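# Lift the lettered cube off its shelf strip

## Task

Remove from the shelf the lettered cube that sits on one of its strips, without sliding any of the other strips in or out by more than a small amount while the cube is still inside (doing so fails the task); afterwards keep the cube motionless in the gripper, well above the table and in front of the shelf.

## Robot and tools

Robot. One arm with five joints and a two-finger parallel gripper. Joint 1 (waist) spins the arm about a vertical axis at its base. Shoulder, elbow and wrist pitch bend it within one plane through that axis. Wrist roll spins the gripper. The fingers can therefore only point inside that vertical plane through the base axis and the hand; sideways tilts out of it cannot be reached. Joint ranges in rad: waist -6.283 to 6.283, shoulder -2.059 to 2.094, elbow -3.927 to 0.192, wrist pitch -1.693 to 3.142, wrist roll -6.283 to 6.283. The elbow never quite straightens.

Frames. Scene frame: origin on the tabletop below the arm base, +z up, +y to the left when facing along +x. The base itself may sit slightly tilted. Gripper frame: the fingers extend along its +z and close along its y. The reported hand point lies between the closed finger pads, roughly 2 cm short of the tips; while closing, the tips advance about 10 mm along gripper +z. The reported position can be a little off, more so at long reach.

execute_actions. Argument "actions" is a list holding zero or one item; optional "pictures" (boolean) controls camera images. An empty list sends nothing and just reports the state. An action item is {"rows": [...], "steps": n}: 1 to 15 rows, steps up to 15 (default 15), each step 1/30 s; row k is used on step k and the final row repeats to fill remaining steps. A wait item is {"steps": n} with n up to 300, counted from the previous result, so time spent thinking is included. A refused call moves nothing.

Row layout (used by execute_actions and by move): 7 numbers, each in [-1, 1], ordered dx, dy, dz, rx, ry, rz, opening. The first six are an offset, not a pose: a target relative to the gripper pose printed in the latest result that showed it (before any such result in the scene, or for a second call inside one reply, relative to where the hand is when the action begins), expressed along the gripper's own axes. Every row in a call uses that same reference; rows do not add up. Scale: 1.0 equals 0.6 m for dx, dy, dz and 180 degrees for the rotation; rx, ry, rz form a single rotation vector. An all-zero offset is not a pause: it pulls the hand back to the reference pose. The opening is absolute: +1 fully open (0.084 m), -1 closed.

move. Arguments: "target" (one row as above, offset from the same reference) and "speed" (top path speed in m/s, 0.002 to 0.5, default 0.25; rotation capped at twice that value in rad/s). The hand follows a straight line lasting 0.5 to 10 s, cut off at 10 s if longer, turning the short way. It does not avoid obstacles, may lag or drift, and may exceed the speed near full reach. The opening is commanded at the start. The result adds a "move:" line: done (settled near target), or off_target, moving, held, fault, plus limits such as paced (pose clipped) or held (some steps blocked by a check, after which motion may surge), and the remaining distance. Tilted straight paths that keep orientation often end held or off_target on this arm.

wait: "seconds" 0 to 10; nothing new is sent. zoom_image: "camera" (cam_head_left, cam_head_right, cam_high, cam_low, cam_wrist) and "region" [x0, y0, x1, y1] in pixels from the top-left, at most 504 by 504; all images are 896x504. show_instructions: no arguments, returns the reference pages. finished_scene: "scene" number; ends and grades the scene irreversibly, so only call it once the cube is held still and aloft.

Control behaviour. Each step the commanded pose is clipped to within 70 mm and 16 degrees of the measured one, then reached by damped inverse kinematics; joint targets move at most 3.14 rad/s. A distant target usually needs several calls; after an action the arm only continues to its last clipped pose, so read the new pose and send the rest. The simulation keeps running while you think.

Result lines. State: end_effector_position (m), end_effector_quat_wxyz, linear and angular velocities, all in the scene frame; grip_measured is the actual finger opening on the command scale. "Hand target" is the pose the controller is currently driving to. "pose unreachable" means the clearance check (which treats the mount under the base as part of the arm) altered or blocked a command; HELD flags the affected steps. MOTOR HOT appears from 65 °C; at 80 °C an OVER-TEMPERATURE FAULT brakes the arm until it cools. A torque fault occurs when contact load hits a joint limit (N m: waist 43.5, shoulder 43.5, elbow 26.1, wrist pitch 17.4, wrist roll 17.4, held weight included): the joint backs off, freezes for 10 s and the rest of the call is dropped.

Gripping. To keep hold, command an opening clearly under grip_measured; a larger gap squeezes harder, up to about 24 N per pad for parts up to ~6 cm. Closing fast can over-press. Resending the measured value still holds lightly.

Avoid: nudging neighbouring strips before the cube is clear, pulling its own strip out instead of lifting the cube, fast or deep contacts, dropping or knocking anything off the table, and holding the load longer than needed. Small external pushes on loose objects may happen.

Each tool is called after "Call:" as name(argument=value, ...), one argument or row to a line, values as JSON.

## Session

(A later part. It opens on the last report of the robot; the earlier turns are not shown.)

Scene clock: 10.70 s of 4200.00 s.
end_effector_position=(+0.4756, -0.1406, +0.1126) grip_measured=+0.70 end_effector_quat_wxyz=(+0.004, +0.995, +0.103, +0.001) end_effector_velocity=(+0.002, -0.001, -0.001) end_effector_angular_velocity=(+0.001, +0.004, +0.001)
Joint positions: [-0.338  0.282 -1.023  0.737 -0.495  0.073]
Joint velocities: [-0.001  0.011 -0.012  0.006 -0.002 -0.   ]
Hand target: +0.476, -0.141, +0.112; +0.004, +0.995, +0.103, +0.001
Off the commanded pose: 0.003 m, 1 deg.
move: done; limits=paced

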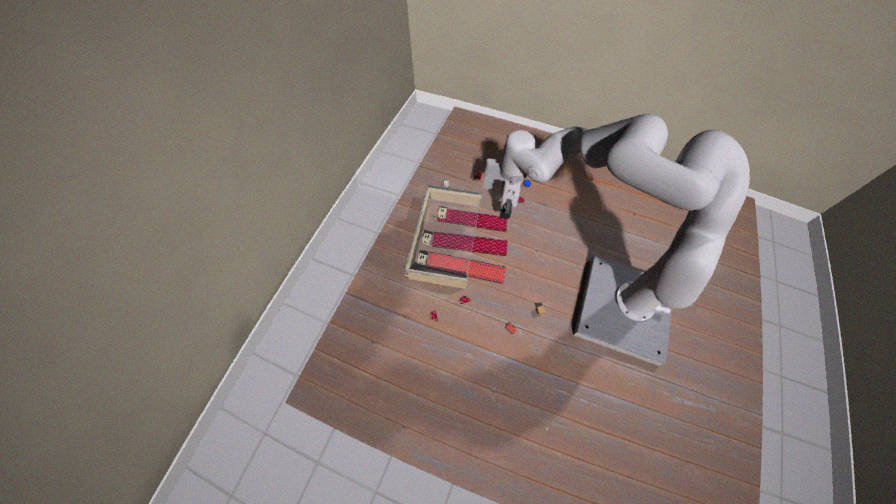

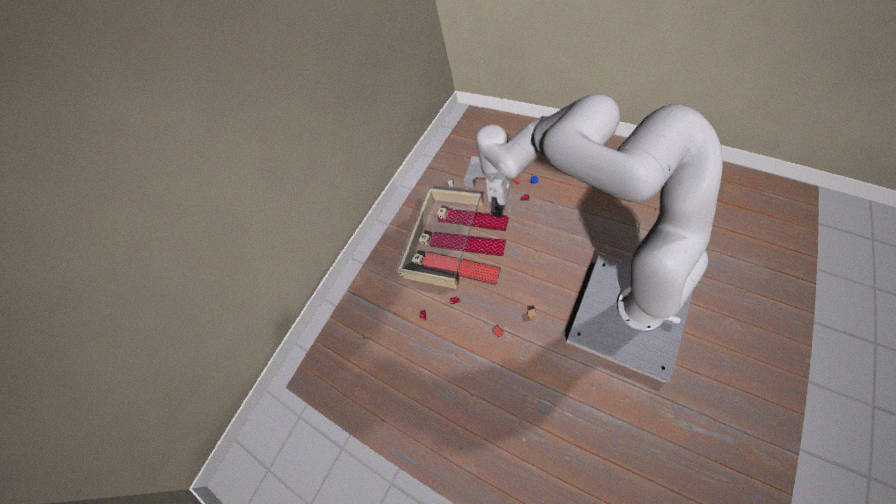

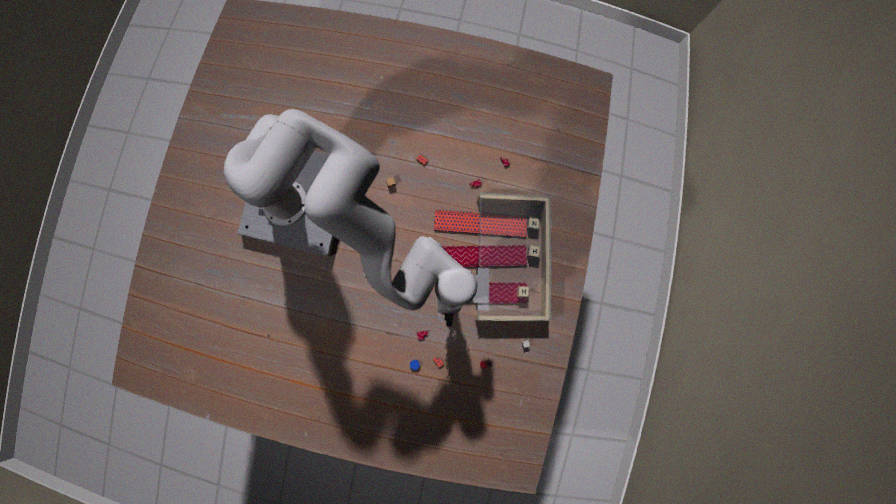

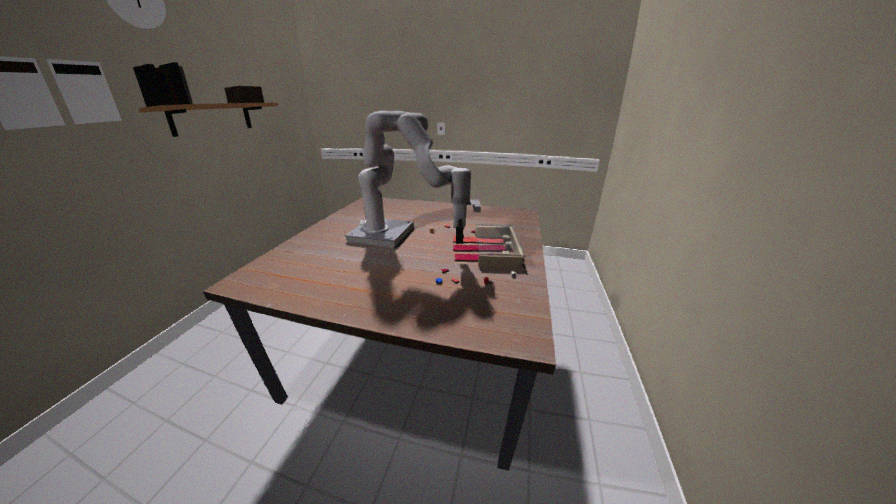

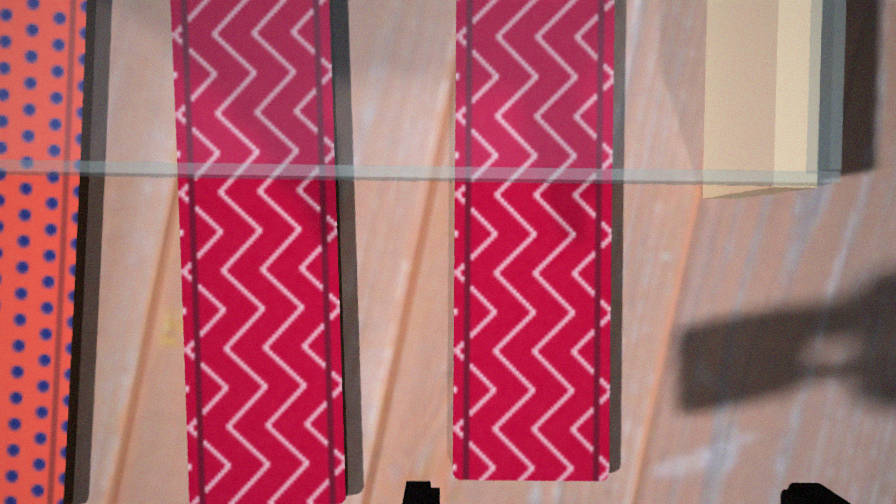

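Call:
move(
  target=[0,-0.006,0.152,0,0,0.003,0.65],
  speed=0.1,
)

Call:
move(
  target=[0,0,0,0,0,0,0],
)

Call:
move(
  target=[-0.33,0.01,-0.002,0,0,0,0],
  speed=0.08,
)

Call:
move(
  target=[0,0,-0.01,0,0,0,0.65],
  speed=0.02,
)

Call:
move(
  target=[0.27,0,-0.115,0,0,0,0.65],
)

Scene clock: 21.20 s of 4200.00 s.
end_effector_position=(+0.4753, -0.1378, +0.0218) grip_measured=+0.65 end_effector_quat_wxyz=(+0.004, +0.995, +0.098, +0.002) end_effector_velocity=(-0.000, +0.001, -0.003) end_effector_angular_velocity=(+0.000, +0.002, -0.000)
Joint positions: [-0.332  0.488 -1.006  0.514 -0.479  0.071]
Joint velocities: [ 0.001  0.008 -0.002 -0.004  0.001  0.   ]
Hand target: +0.475, -0.138, +0.021; +0.004, +0.995, +0.098, +0.001
Off the commanded pose: 0.000 m, 0 deg.
After step 90, 6.07 s passed at rest.
move: done

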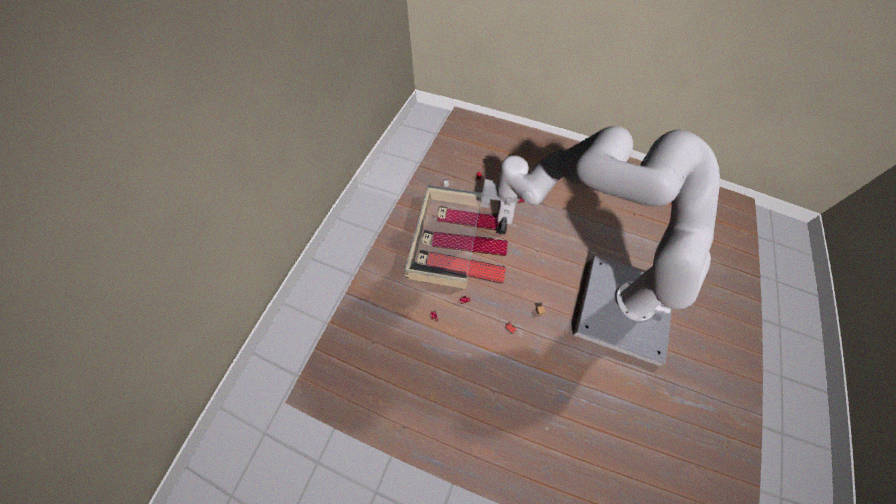

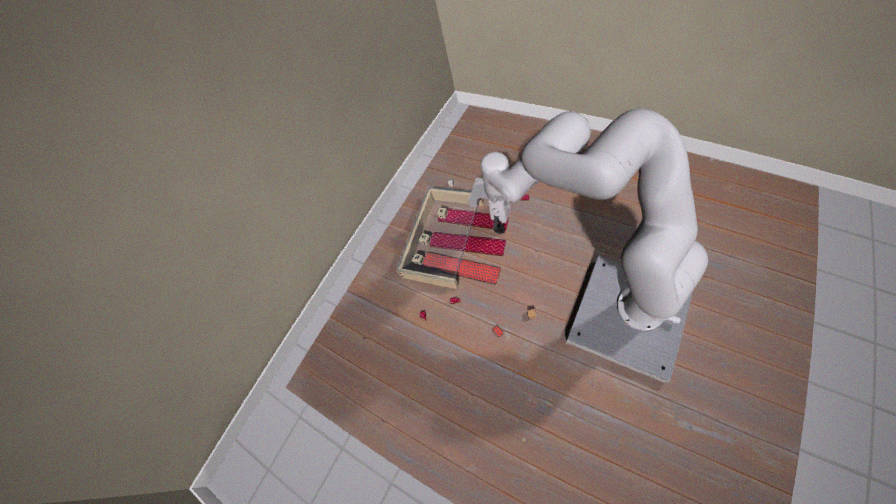

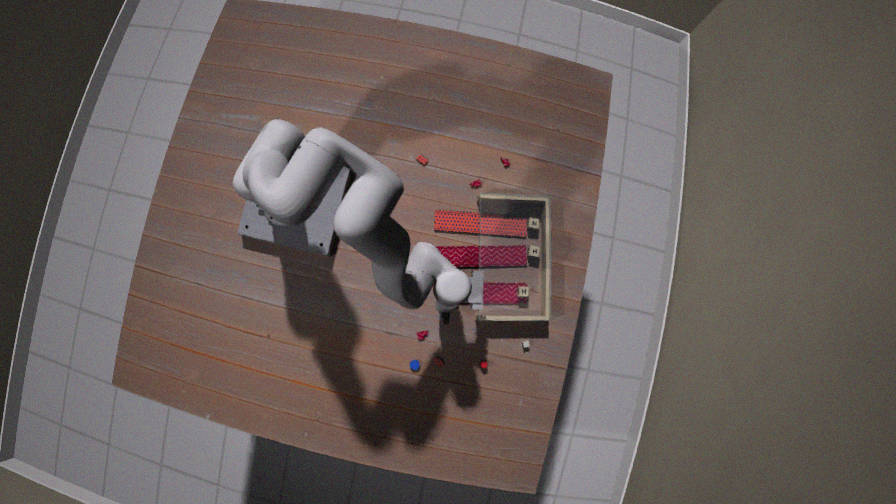

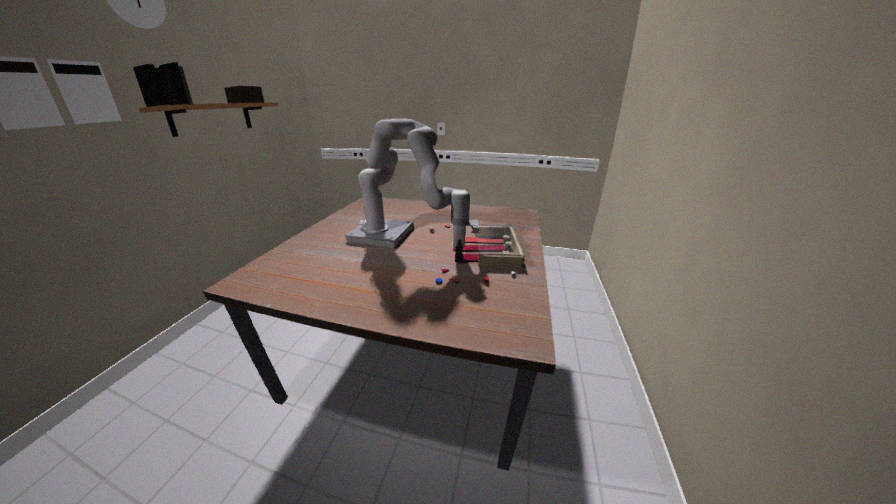

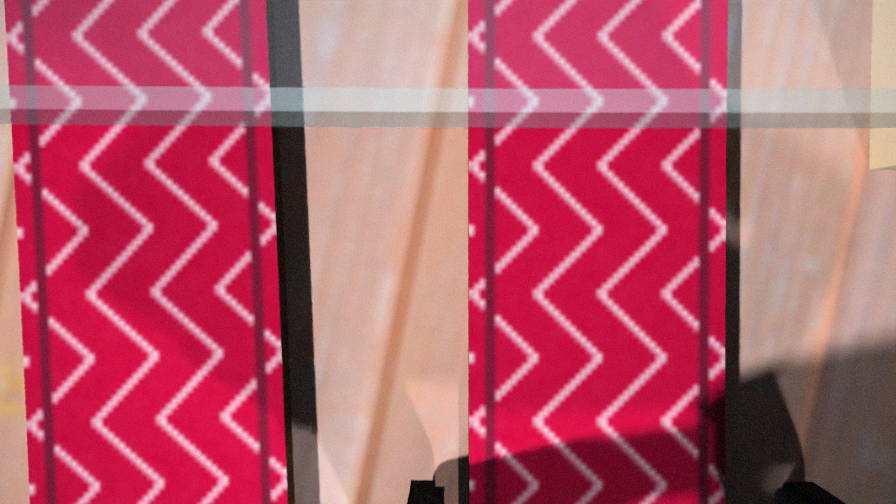

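Scene clock: 21.70 s of 4200.00 s.
end_effector_position=(+0.4754, -0.1378, +0.0218) grip_measured=+0.25 end_effector_quat_wxyz=(+0.004, +0.995, +0.098, +0.002) end_effector_velocity=(+0.000, +0.000, +0.000) end_effector_angular_velocity=(+0.000, +0.000, +0.001)
Joint positions: [-0.332  0.488 -1.006  0.514 -0.479  0.055]
Joint velocities: [ 0.001 -0.001  0.     0.    -0.001 -0.   ]
Hand target: +0.475, -0.138, +0.022; +0.004, +0.995, +0.098, +0.002
Off the commanded pose: 0.000 m, 0 deg.
move: done

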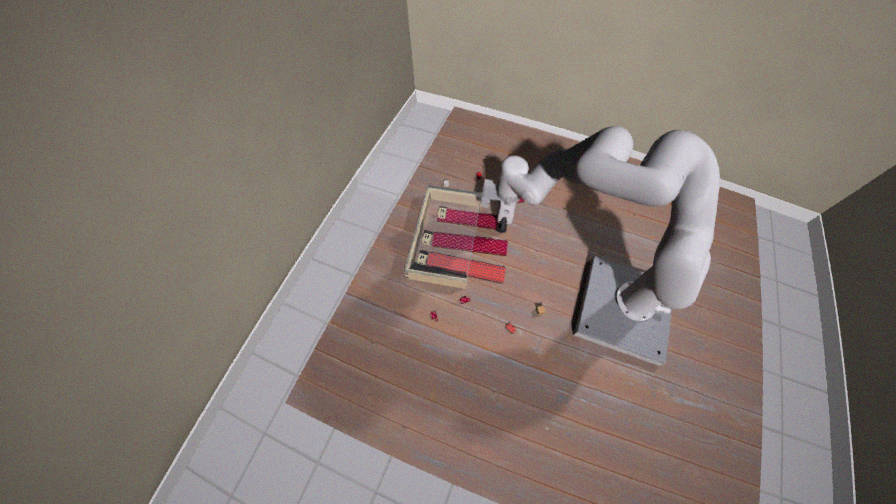

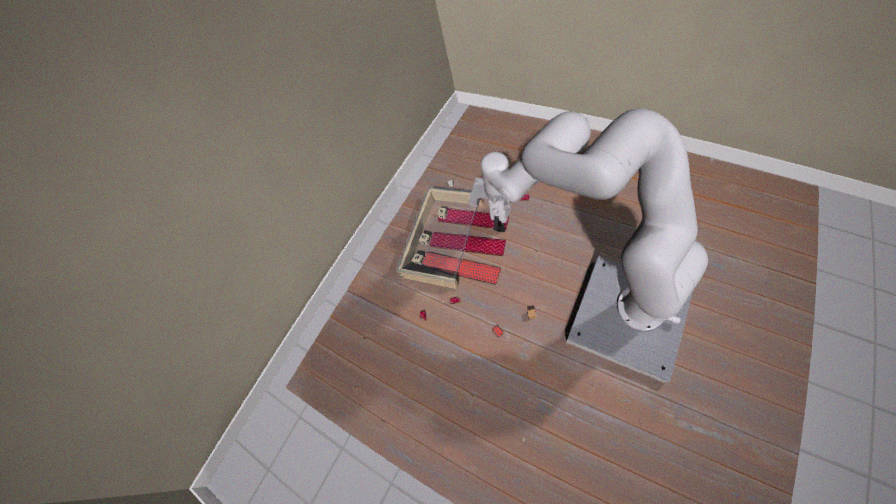

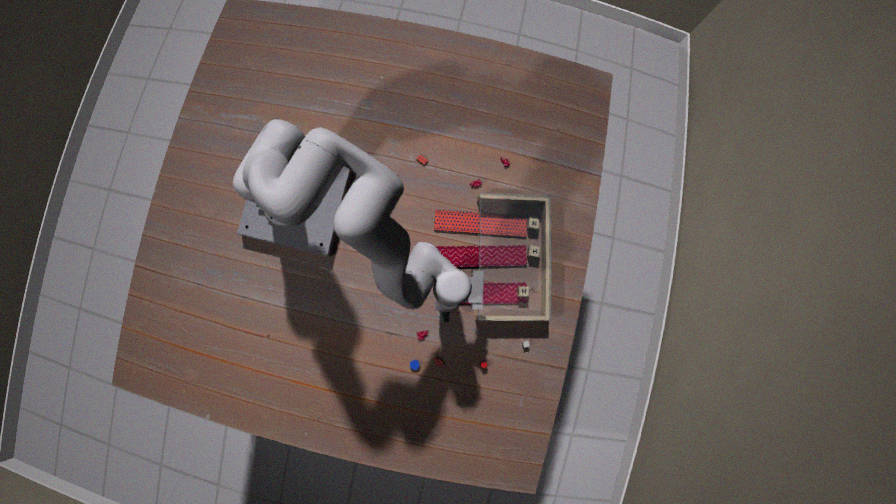

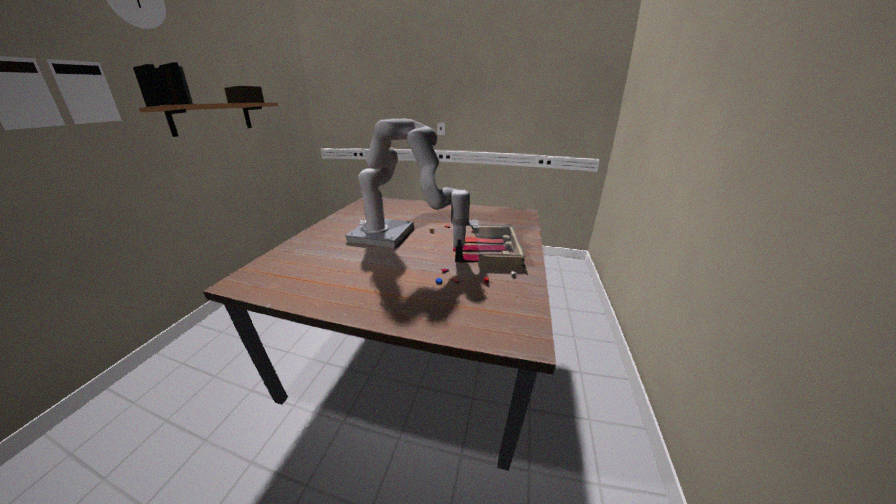

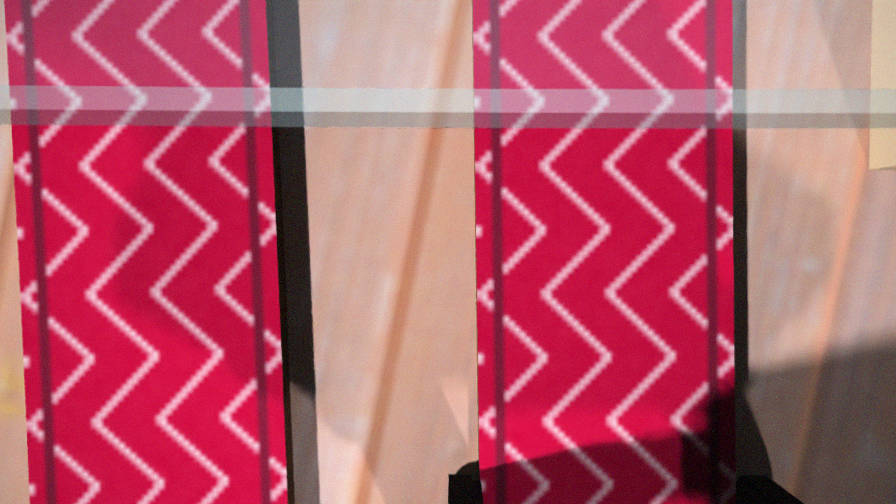

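Scene clock: 24.67 s of 4200.00 s.
end_effector_position=(+0.2827, -0.1834, +0.0226) grip_measured=+0.25 end_effector_quat_wxyz=(+0.005, +0.995, +0.098, +0.001) end_effector_velocity=(-0.002, -0.001, +0.001) end_effector_angular_velocity=(-0.001, -0.001, +0.001)
Joint positions: [-0.625  0.131 -0.412  0.277 -0.772  0.055]
Joint velocities: [-0.005 -0.006  0.007 -0.002 -0.007  0.   ]
Hand target: +0.282, -0.183, +0.023; +0.005, +0.995, +0.098, +0.001
Off the commanded pose: 0.001 m, 0 deg.
move: done

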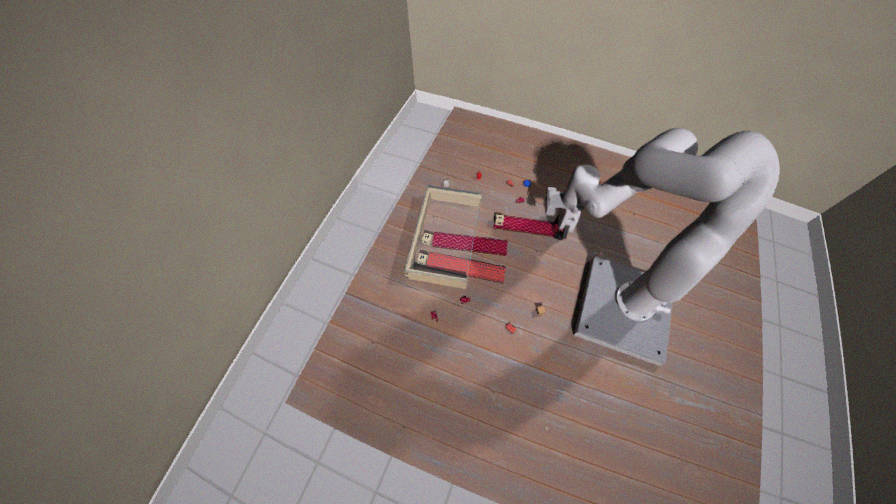

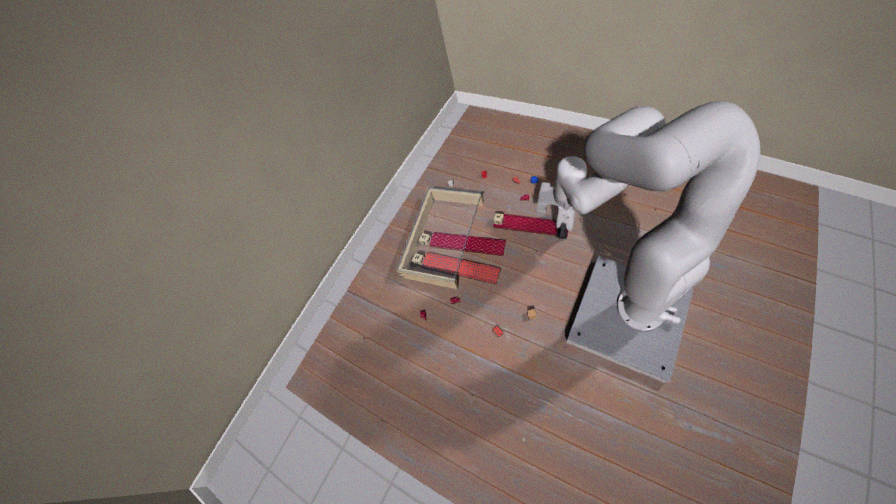

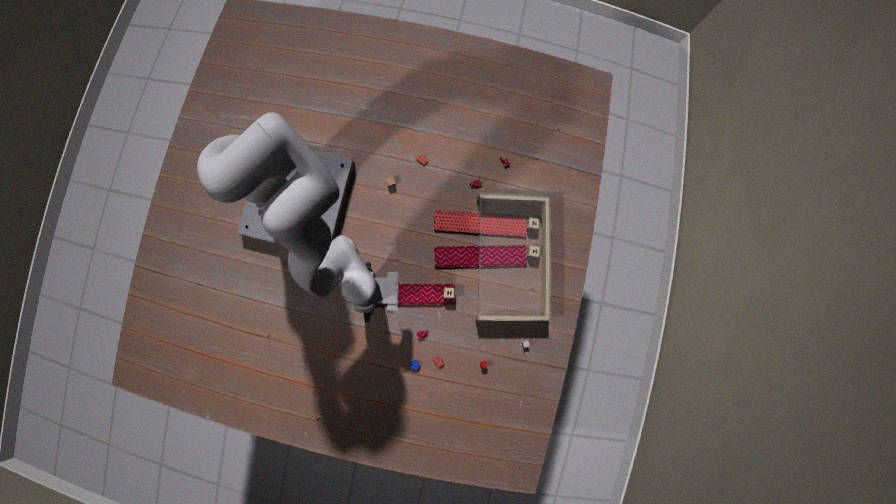

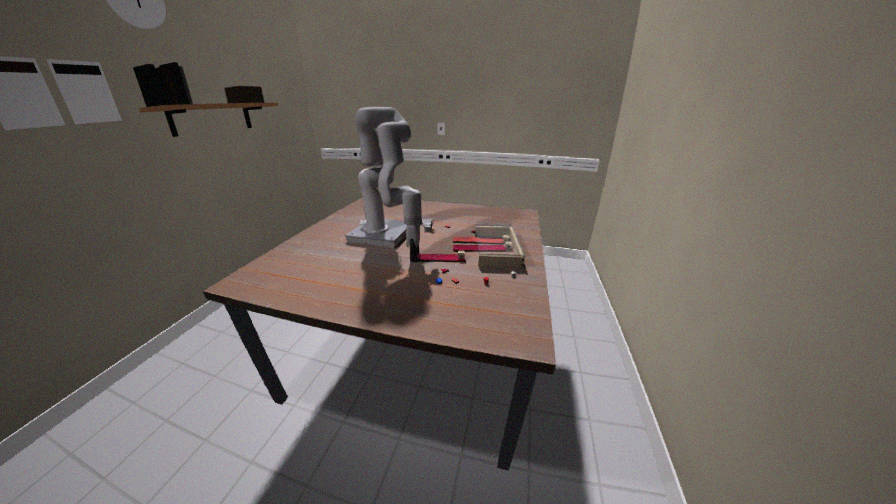

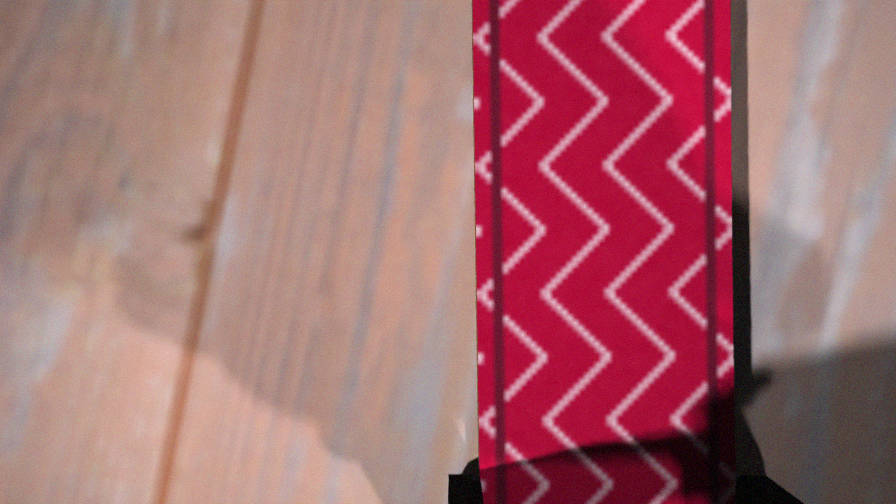

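Scene clock: 25.40 s of 4200.00 s.
end_effector_position=(+0.2827, -0.1834, +0.0284) grip_measured=+0.65 end_effector_quat_wxyz=(+0.005, +0.995, +0.098, +0.001) end_effector_velocity=(-0.001, +0.000, +0.002) end_effector_angular_velocity=(+0.002, +0.002, -0.000)
Joint positions: [-0.625  0.107 -0.41   0.298 -0.772  0.071]
Joint velocities: [-0.001 -0.009  0.002  0.01  -0.001  0.   ]
Hand target: +0.283, -0.183, +0.029; +0.005, +0.995, +0.098, +0.001
Off the commanded pose: 0.000 m, 0 deg.
move: done

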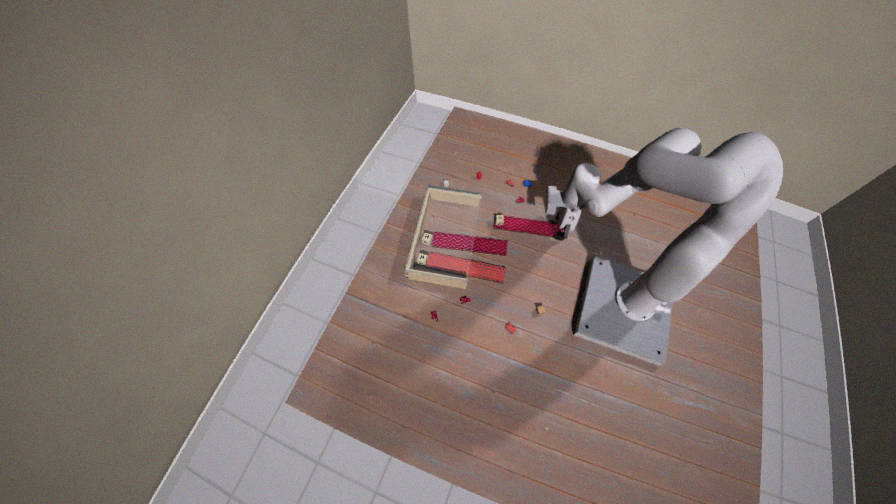

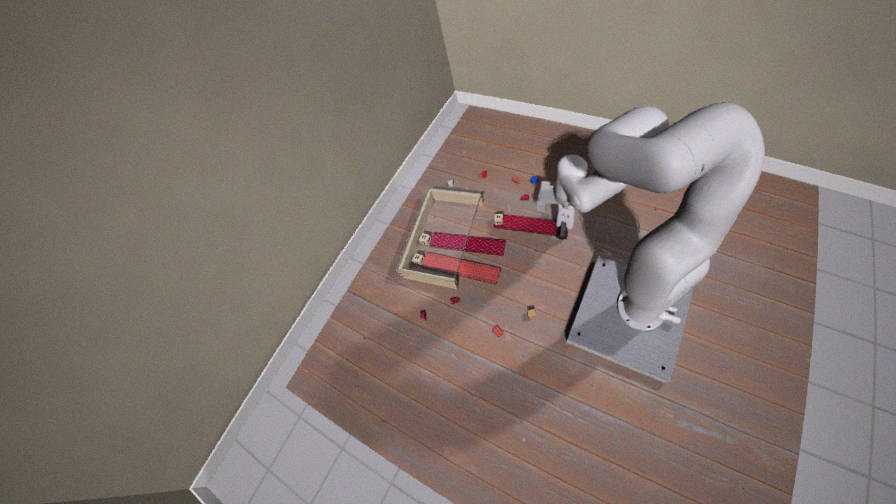

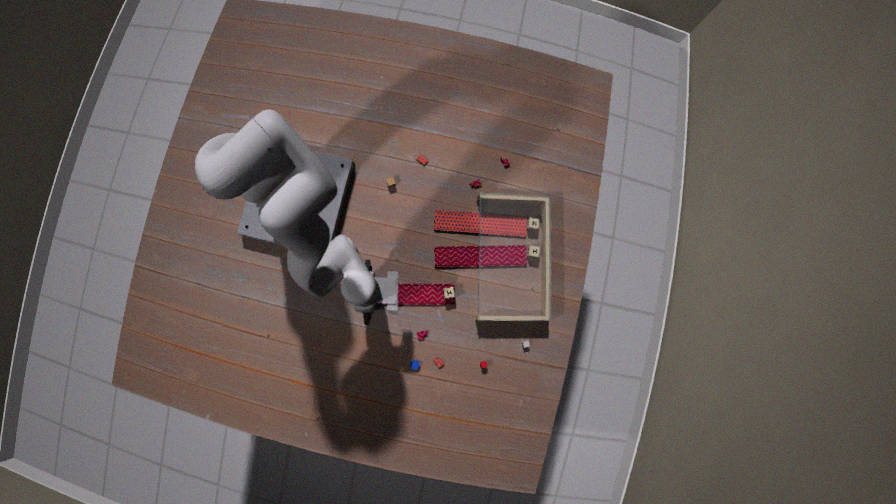

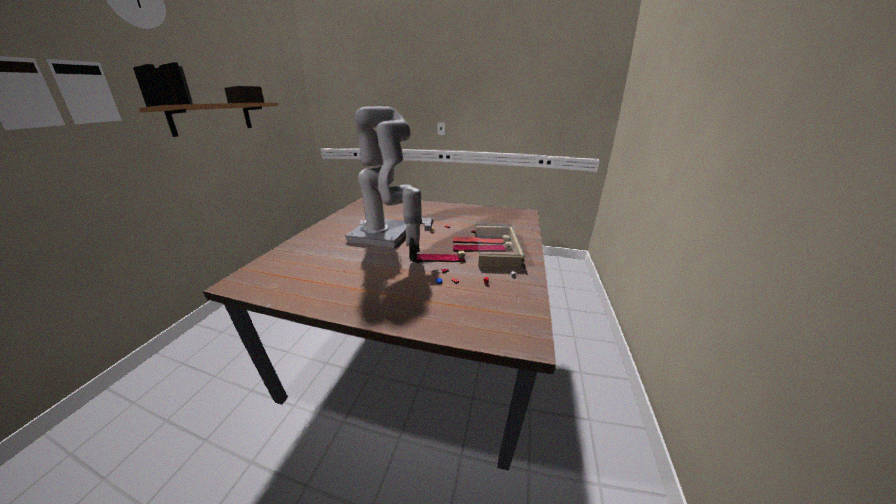

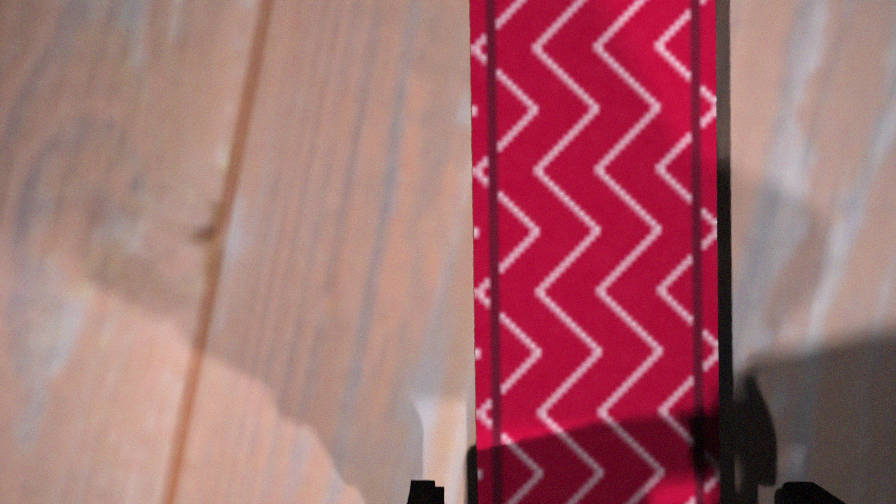

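Scene clock: 26.80 s of 4200.00 s.
end_effector_position=(+0.4409, -0.1502, +0.0976) grip_measured=+0.65 end_effector_quat_wxyz=(+0.005, +0.995, +0.098, +0.002) end_effector_velocity=(+0.003, +0.000, +0.001) end_effector_angular_velocity=(+0.001, +0.002, +0.000)
Joint positions: [-0.379  0.229 -0.892  0.659 -0.526  0.071]
Joint velocities: [ 0.003  0.007 -0.014  0.01   0.003 -0.   ]
Hand target: +0.441, -0.150, +0.098; +0.005, +0.995, +0.098, +0.002
Off the commanded pose: 0.001 m, 0 deg.
move: done

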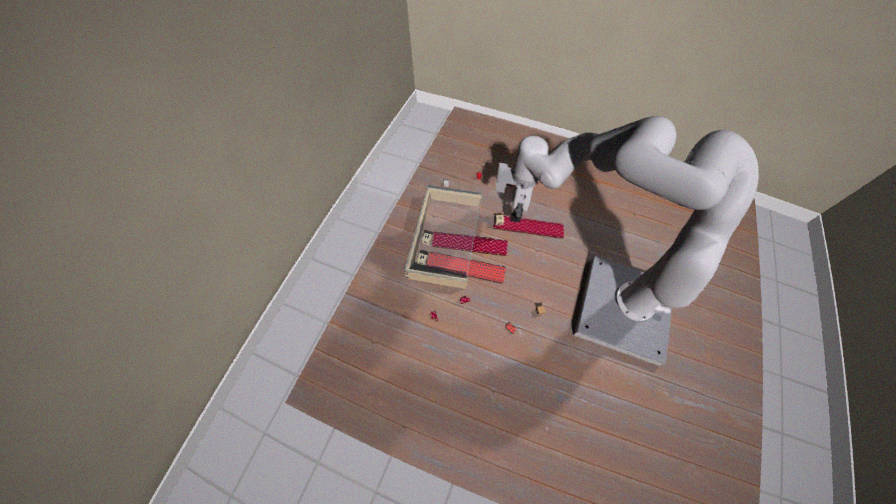

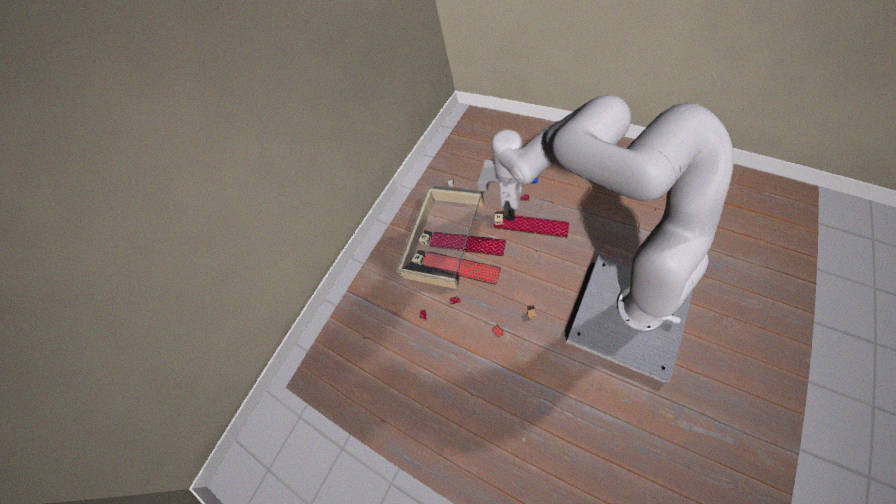

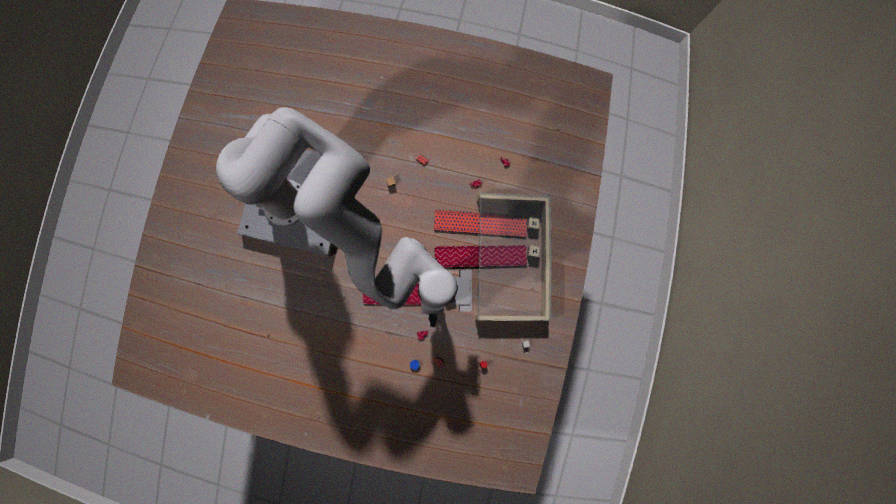

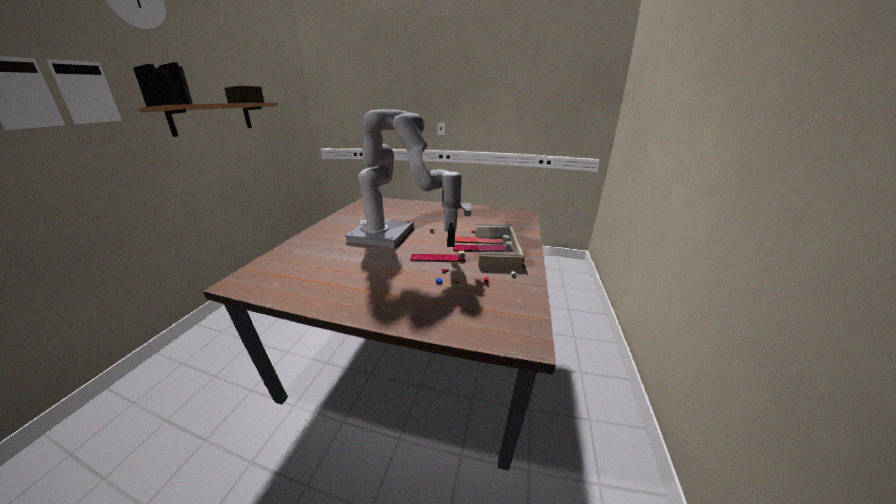

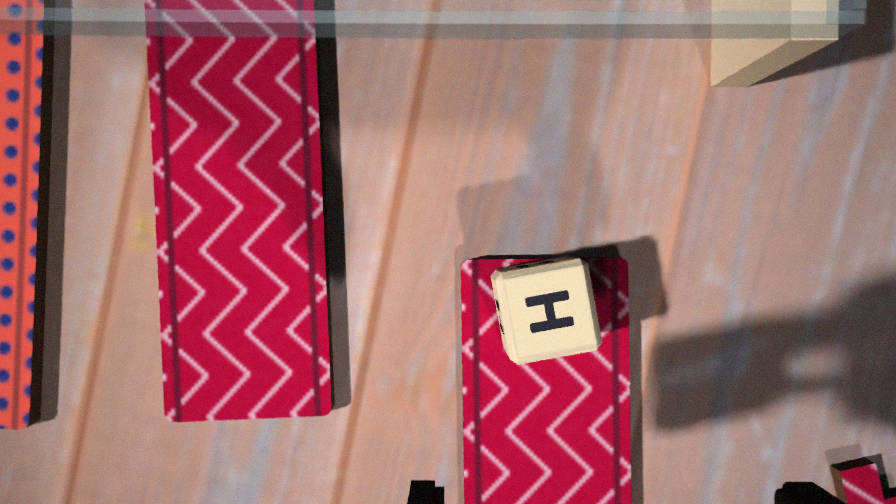

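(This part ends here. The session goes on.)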